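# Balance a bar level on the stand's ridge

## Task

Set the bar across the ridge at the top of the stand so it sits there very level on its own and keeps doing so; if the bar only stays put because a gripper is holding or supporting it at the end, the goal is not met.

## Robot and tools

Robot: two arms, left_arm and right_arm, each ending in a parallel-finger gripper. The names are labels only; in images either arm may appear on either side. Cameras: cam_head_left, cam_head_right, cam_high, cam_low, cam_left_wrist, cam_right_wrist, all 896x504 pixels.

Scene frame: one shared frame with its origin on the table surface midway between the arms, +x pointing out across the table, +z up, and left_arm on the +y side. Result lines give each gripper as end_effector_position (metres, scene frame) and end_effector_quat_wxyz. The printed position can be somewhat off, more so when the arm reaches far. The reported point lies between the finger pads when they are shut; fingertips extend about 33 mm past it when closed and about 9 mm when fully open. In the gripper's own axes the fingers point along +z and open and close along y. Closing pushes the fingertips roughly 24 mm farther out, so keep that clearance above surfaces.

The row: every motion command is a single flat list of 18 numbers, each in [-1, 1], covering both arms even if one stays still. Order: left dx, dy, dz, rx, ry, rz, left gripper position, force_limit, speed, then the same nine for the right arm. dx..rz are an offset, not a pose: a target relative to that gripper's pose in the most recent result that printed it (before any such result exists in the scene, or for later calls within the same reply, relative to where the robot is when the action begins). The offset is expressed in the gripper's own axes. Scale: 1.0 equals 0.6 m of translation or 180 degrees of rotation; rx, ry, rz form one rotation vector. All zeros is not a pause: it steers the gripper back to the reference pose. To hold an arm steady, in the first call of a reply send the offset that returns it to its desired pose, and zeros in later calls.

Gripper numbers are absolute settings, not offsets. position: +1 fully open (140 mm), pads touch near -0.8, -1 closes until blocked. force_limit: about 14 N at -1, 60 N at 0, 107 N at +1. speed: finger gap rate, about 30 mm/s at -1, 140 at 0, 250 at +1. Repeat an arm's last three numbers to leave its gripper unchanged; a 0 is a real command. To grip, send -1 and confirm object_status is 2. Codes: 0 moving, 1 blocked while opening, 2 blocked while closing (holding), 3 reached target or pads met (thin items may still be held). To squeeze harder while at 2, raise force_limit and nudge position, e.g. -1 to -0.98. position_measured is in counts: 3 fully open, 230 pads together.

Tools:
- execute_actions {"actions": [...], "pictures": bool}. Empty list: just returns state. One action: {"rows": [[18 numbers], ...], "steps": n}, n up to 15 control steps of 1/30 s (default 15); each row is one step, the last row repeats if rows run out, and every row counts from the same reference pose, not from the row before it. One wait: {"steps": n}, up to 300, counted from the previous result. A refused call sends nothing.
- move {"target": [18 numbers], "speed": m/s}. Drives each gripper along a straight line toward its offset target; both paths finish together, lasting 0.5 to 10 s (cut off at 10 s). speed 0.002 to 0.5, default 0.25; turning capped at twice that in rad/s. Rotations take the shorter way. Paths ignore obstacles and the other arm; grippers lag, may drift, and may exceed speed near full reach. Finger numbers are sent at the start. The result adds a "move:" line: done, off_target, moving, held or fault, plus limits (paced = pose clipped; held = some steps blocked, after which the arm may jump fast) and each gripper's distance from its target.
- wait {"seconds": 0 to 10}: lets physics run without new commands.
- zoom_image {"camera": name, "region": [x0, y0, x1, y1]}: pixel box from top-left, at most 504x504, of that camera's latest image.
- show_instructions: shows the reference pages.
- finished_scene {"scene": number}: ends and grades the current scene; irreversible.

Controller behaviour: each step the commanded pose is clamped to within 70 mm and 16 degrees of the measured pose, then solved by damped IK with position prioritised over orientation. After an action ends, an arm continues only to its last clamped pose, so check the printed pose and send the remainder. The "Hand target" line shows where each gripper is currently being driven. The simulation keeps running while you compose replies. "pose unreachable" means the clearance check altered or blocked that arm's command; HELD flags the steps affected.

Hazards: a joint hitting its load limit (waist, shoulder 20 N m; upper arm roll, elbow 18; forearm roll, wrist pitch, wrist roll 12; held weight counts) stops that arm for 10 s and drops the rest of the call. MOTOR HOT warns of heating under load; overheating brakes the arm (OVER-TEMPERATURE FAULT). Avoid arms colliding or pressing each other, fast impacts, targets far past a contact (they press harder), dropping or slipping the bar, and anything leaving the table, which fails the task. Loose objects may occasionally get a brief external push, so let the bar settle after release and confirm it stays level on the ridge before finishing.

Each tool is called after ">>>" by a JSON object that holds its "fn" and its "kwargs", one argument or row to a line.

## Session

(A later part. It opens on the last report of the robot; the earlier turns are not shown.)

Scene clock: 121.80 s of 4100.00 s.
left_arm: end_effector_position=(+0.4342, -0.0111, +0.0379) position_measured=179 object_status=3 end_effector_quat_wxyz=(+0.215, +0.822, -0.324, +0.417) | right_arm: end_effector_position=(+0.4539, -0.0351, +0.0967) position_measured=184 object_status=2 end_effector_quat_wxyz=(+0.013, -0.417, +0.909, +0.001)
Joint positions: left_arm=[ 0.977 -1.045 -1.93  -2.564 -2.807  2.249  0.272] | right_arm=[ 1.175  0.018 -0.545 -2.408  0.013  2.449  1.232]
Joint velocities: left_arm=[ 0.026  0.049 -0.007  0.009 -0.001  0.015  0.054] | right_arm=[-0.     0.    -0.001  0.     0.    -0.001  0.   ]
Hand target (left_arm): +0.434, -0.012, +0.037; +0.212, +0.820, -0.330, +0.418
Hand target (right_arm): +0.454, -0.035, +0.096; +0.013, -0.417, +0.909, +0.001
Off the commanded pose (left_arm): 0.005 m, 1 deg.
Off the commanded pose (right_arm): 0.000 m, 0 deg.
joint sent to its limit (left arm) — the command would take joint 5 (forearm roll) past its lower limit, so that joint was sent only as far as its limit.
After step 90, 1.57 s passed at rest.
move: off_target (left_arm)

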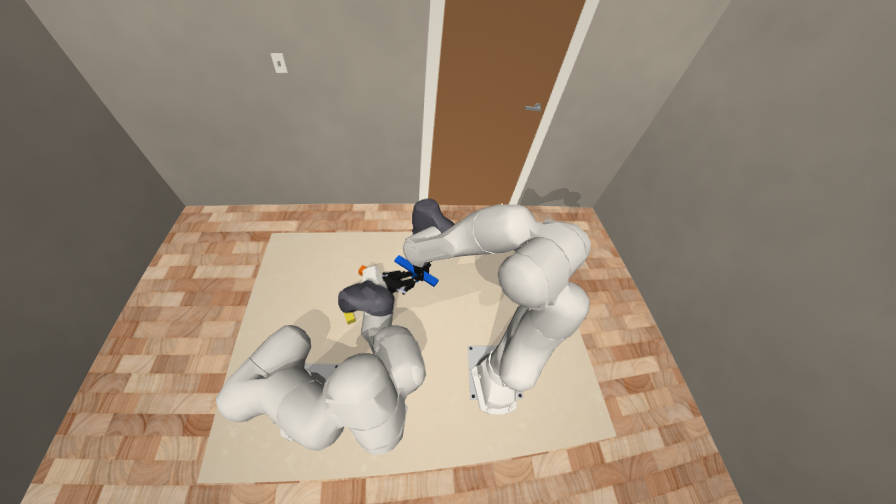

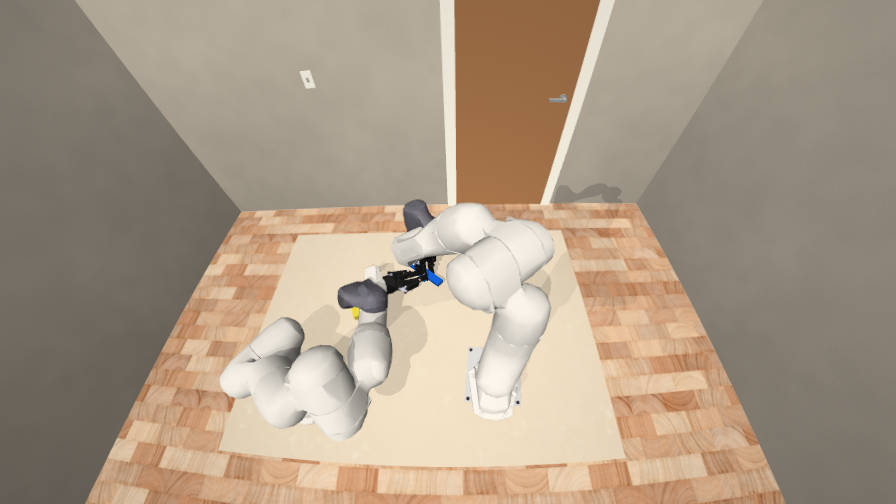

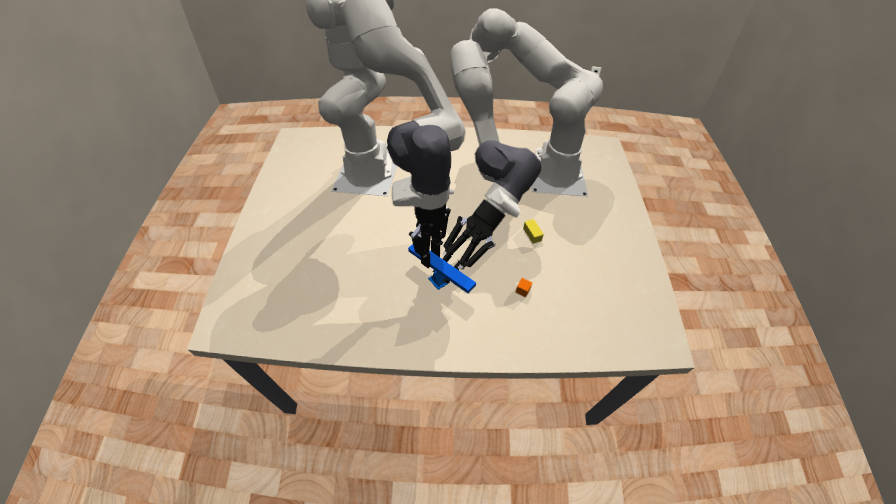

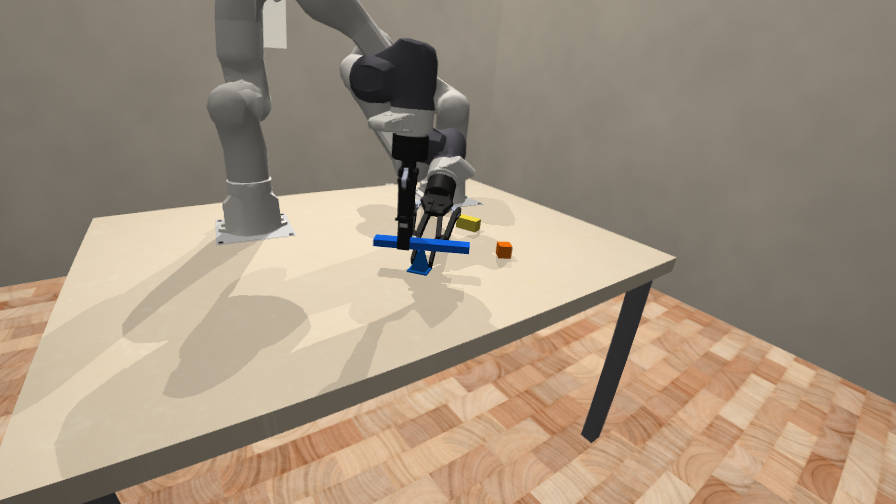

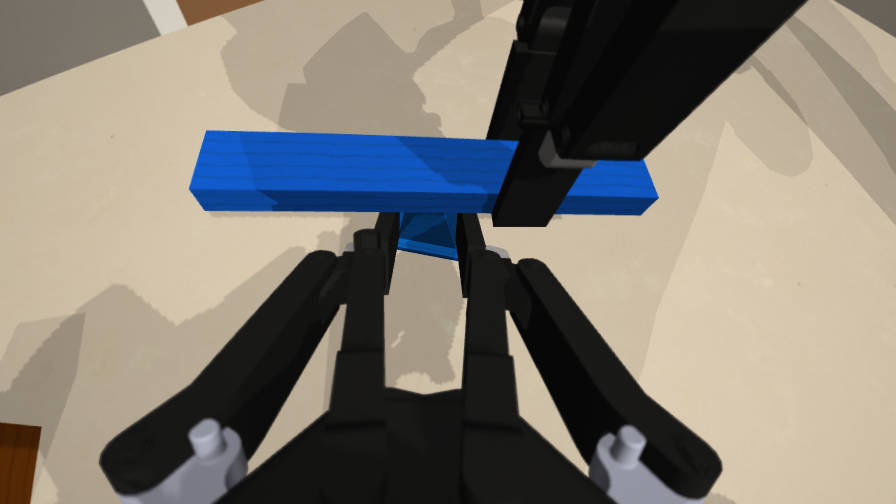

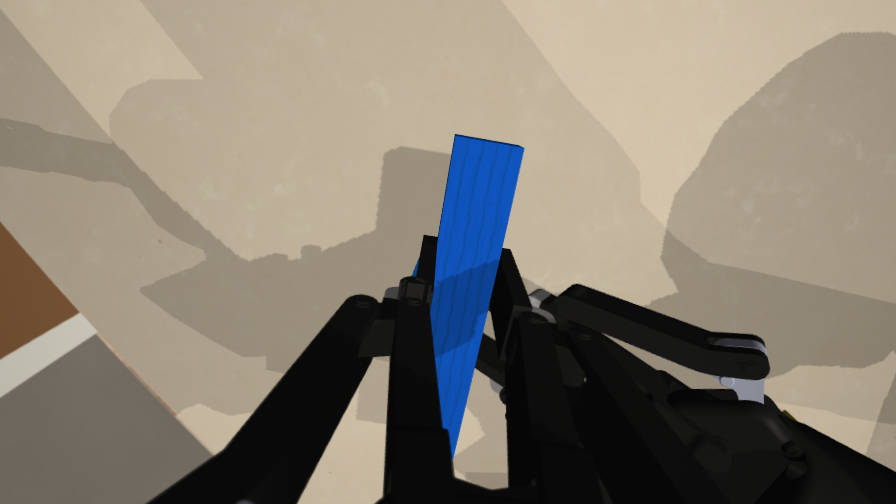

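>>> {"fn": "move", "kwargs": {
  "target": [0,0,0,0,0,0,-0.1,-0.8,-0.6, 0,0,-0.01,0,0,0,-1,-0.3,0],
  "speed": 0.02
}}

>>> {"fn": "move", "kwargs": {
  "target": [0.011,0,0.017,0,0,0,-0.1,-0.8,-0.6, 0,0,0,0,0,0,-1,-0.3,0],
  "speed": 0.02
}}

>>> {"fn": "move", "kwargs": {
  "target": [0,0,0,0,0,0,-1,-0.8,-0.8, 0,0,0,0,0,0,-1,-0.3,0]
}}

>>> {"fn": "zoom_image", "kwargs": {
  "camera": "cam_low",
  "region": [360,190,500,290]
}}

Scene clock: 128.63 s of 4100.00 s.
left_arm: end_effector_position=(+0.4341, -0.0120, +0.0384) position_measured=141 object_status=3 end_effector_quat_wxyz=(+0.214, +0.820, -0.327, +0.418) | right_arm: end_effector_position=(+0.4532, -0.0350, +0.1013) position_measured=184 object_status=2 end_effector_quat_wxyz=(+0.013, -0.419, +0.908, +0.001)
Joint positions: left_arm=[ 0.981 -1.036 -1.93  -2.563 -2.807  2.252  0.287] | right_arm=[ 1.175  0.007 -0.545 -2.406  0.006  2.436  1.233]
Joint velocities: left_arm=[ 0.003  0.007 -0.     0.001  0.001  0.    -0.   ] | right_arm=[-0.    -0.    -0.001 -0.001 -0.005 -0.009  0.003]
Hand target (left_arm): +0.434, -0.011, +0.038; +0.215, +0.822, -0.324, +0.417
Hand target (right_arm): +0.454, -0.035, +0.103; +0.013, -0.418, +0.909, +0.001
Off the commanded pose (left_arm): 0.001 m, 0 deg.
Off the commanded pose (right_arm): 0.002 m, 0 deg.
After step 90, 3.13 s passed at rest.
move: done

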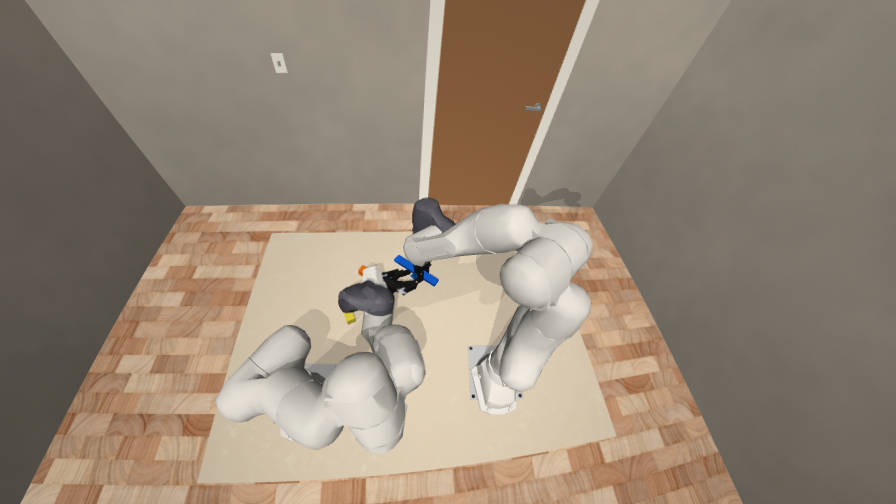

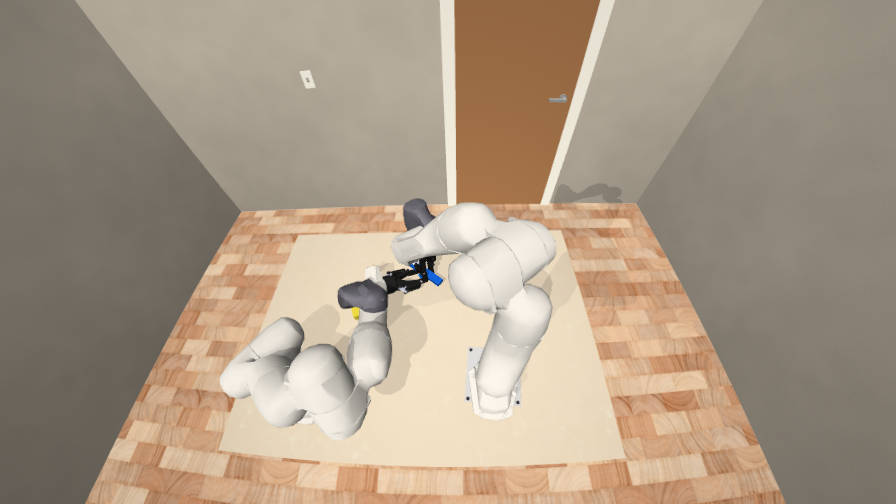

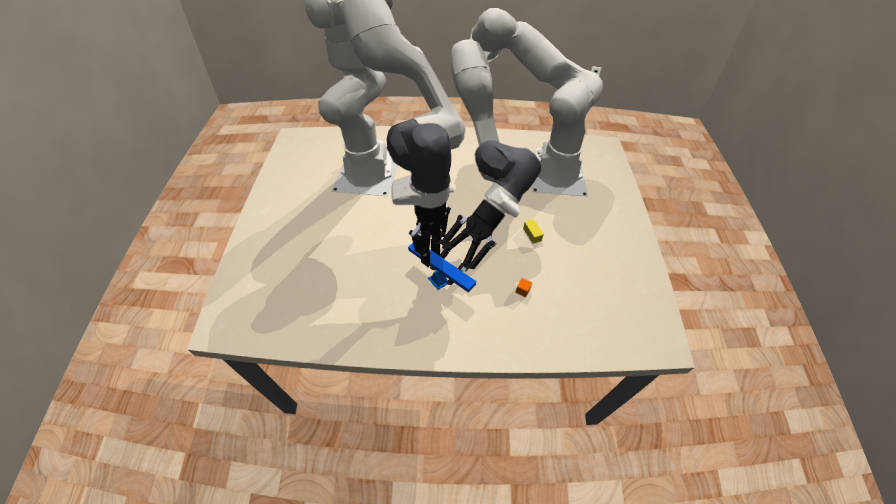

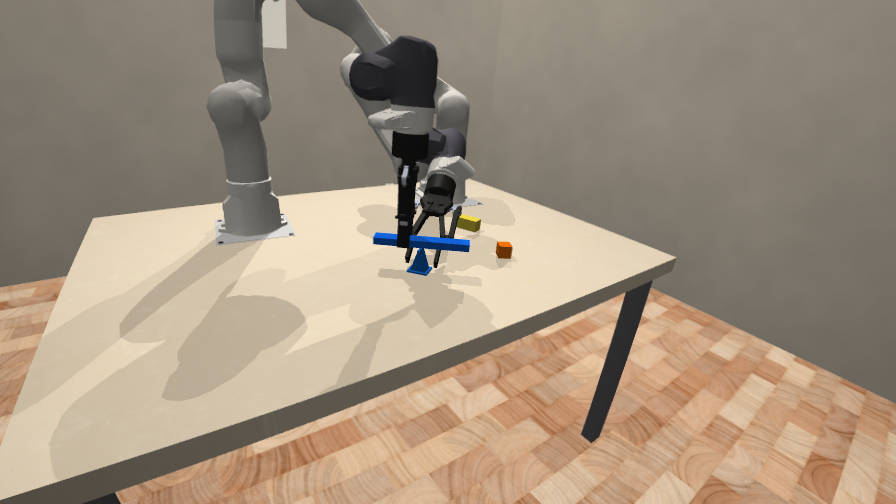

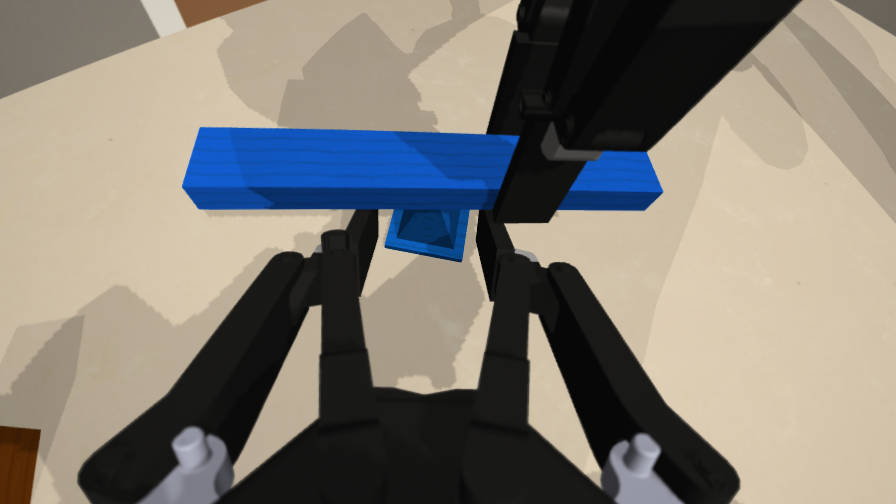

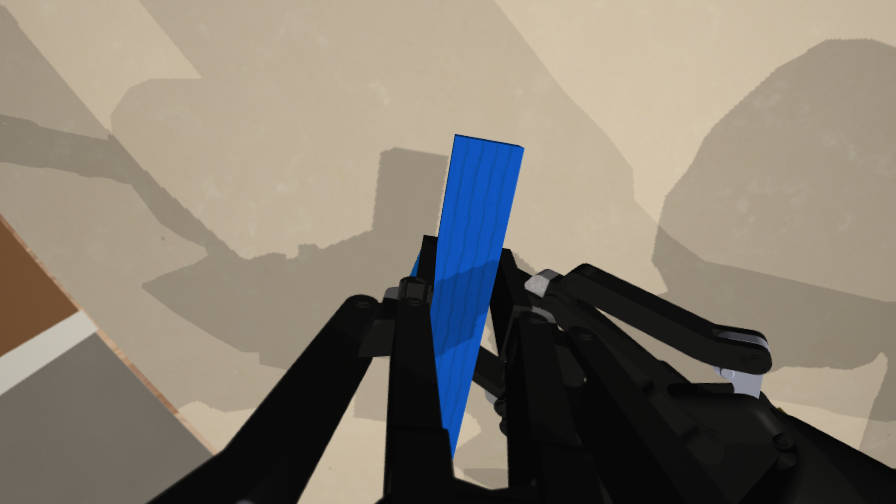

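Scene clock: 129.47 s of 4100.00 s.
left_arm: end_effector_position=(+0.4415, -0.0187, +0.0370) position_measured=141 object_status=3 end_effector_quat_wxyz=(+0.213, +0.820, -0.328, +0.417) | right_arm: end_effector_position=(+0.4548, -0.0365, +0.1015) position_measured=184 object_status=2 end_effector_quat_wxyz=(+0.013, -0.417, +0.909, +0.001)
Joint positions: left_arm=[ 1.009 -1.039 -1.94  -2.529 -2.798  2.263  0.287] | right_arm=[ 1.172  0.007 -0.546 -2.405  0.006  2.438  1.233]
Joint velocities: left_arm=[ 0.006  0.002 -0.002  0.007  0.005  0.006 -0.001] | right_arm=[ 0.001  0.     0.002  0.    -0.001  0.002  0.   ]
Hand target (left_arm): +0.443, -0.021, +0.038; +0.214, +0.820, -0.327, +0.418
Hand target (right_arm): +0.453, -0.035, +0.101; +0.013, -0.419, +0.908, +0.001
Off the commanded pose (left_arm): 0.003 m, 0 deg.
Off the commanded pose (right_arm): 0.002 m, 0 deg.
move: done

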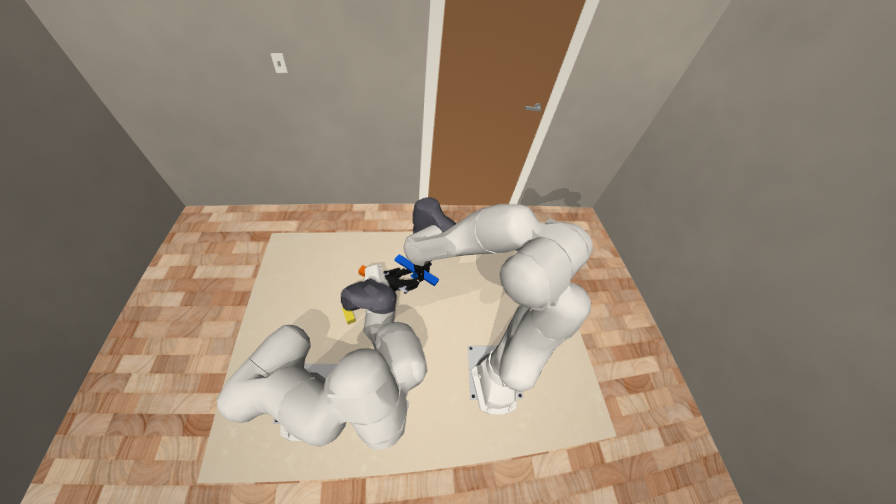

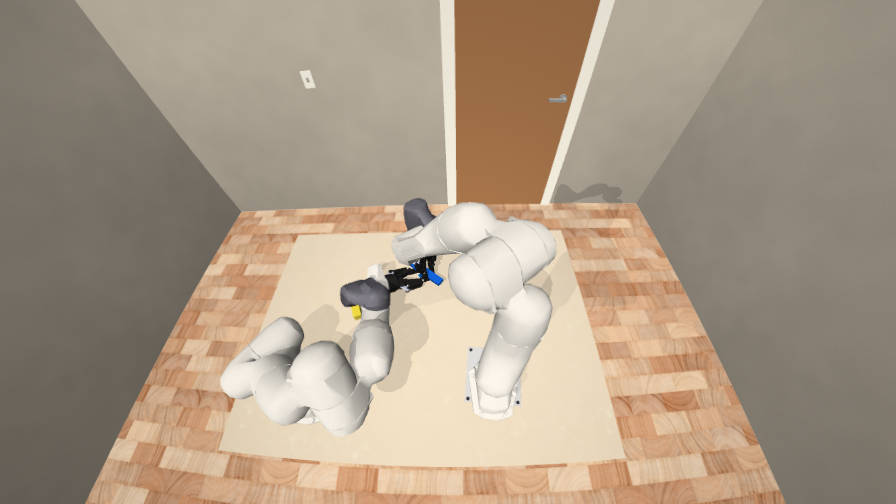

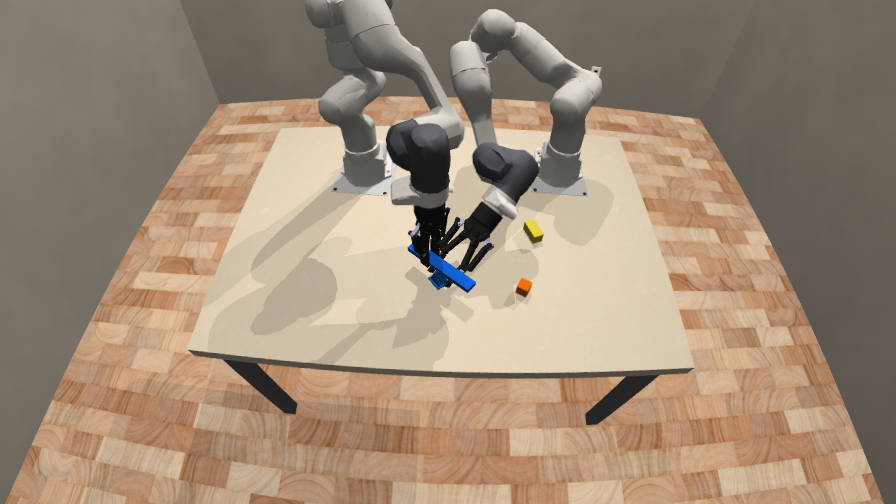

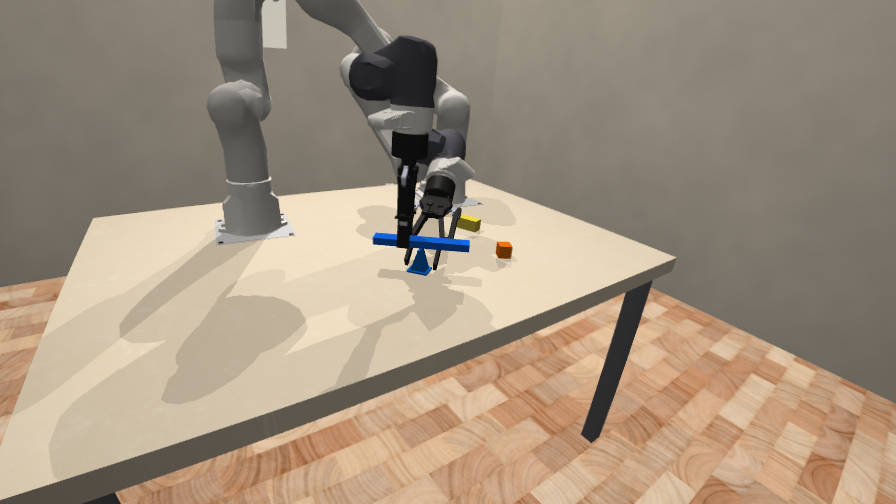

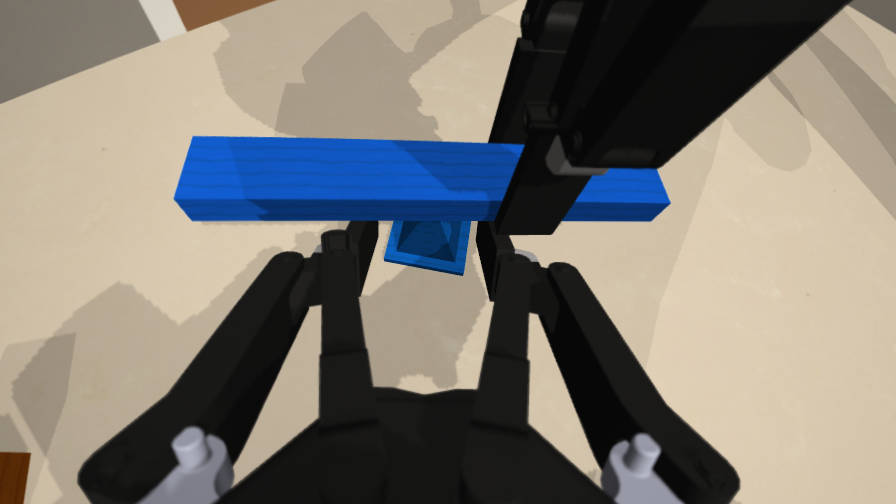

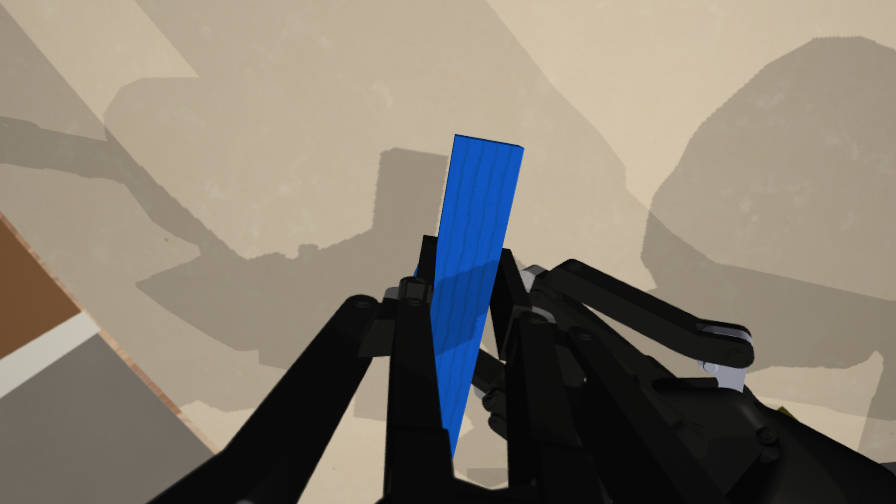

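Scene clock: 130.17 s of 4100.00 s.
left_arm: end_effector_position=(+0.4419, -0.0191, +0.0378) position_measured=182 object_status=2 end_effector_quat_wxyz=(+0.214, +0.820, -0.327, +0.418) | right_arm: end_effector_position=(+0.4549, -0.0364, +0.1016) position_measured=184 object_status=2 end_effector_quat_wxyz=(+0.014, -0.417, +0.909, +0.001)
Joint positions: left_arm=[ 1.009 -1.039 -1.939 -2.529 -2.798  2.263  0.287] | right_arm=[ 1.172  0.007 -0.546 -2.405  0.006  2.438  1.233]
Joint velocities: left_arm=[-0.001 -0.    -0.001  0.001 -0.001 -0.    -0.   ] | right_arm=[-0.    -0.001  0.    -0.     0.001 -0.001 -0.001]
Hand target (left_arm): +0.442, -0.019, +0.037; +0.213, +0.820, -0.328, +0.417
Hand target (right_arm): +0.455, -0.036, +0.102; +0.013, -0.417, +0.909, +0.001
Off the commanded pose (left_arm): 0.001 m, 0 deg.
Off the commanded pose (right_arm): 0.000 m, 0 deg.
move: done

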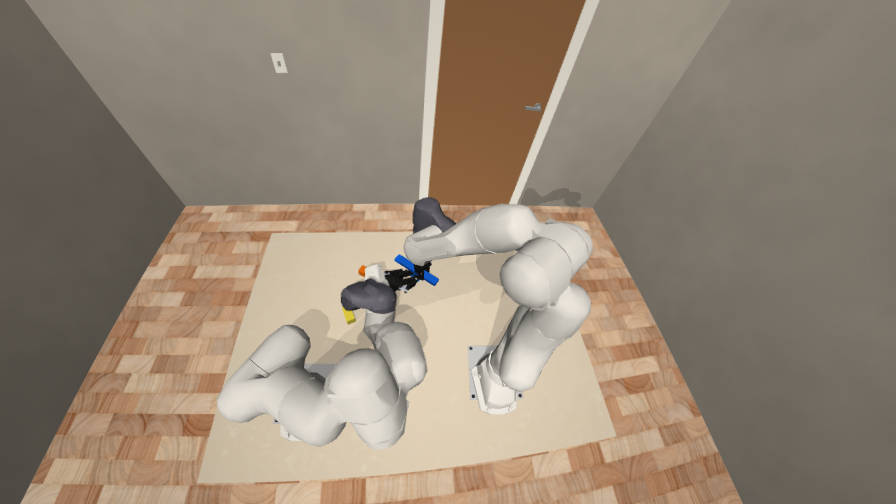

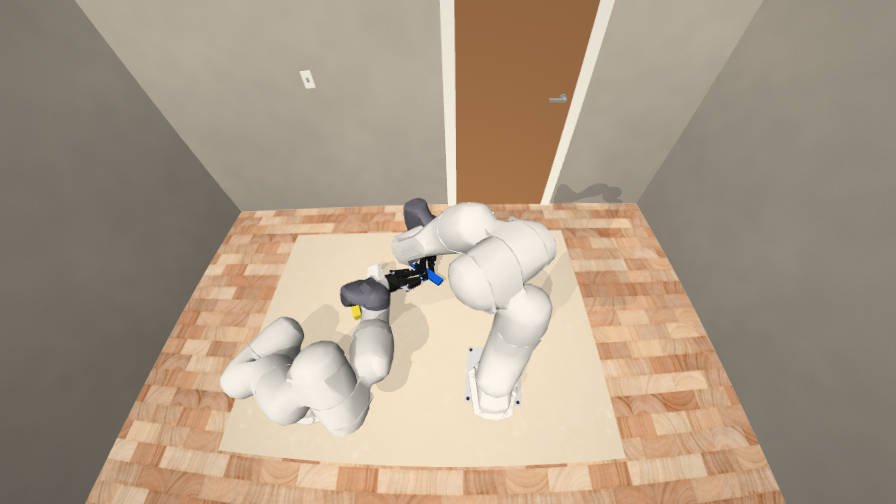

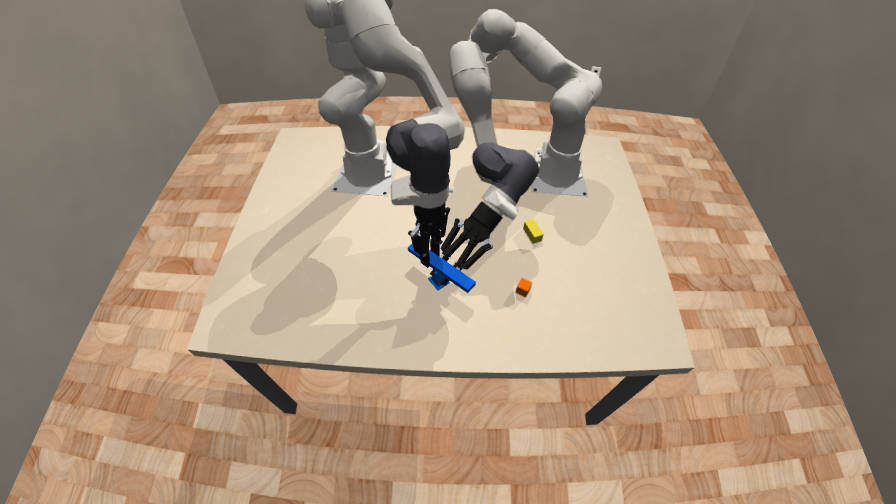

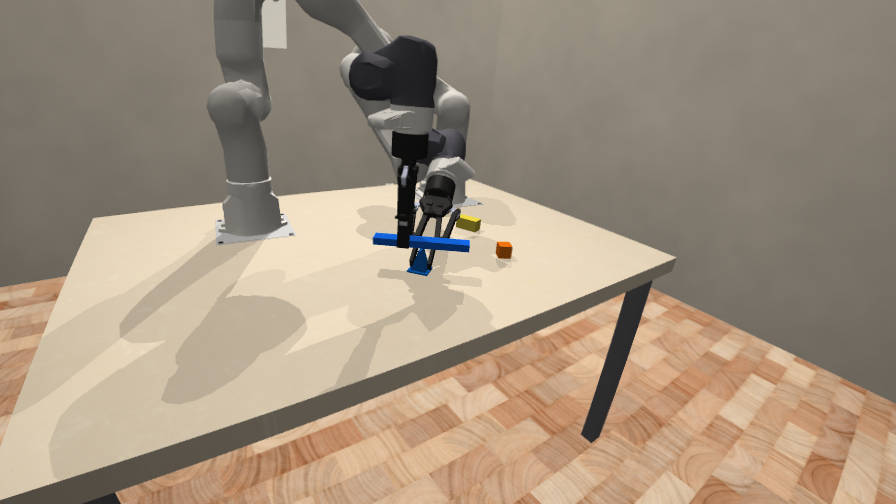

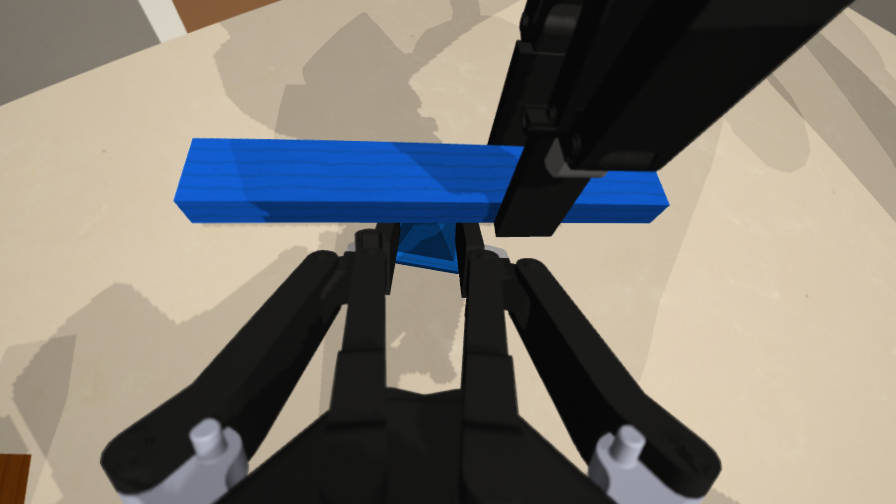

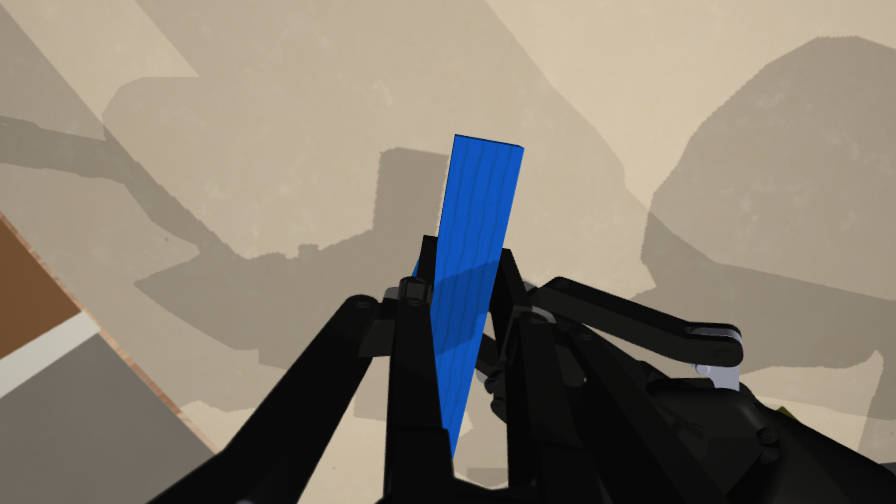

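Region (360, 190, 500, 290) of cam_low's 896x504 image, scaled by 3.600, with more detail than that image has; it fills the top 360 rows of this view, and the rest is white.

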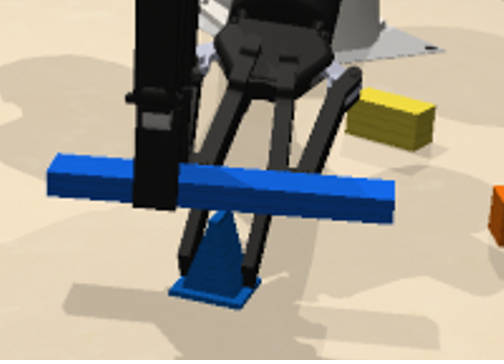

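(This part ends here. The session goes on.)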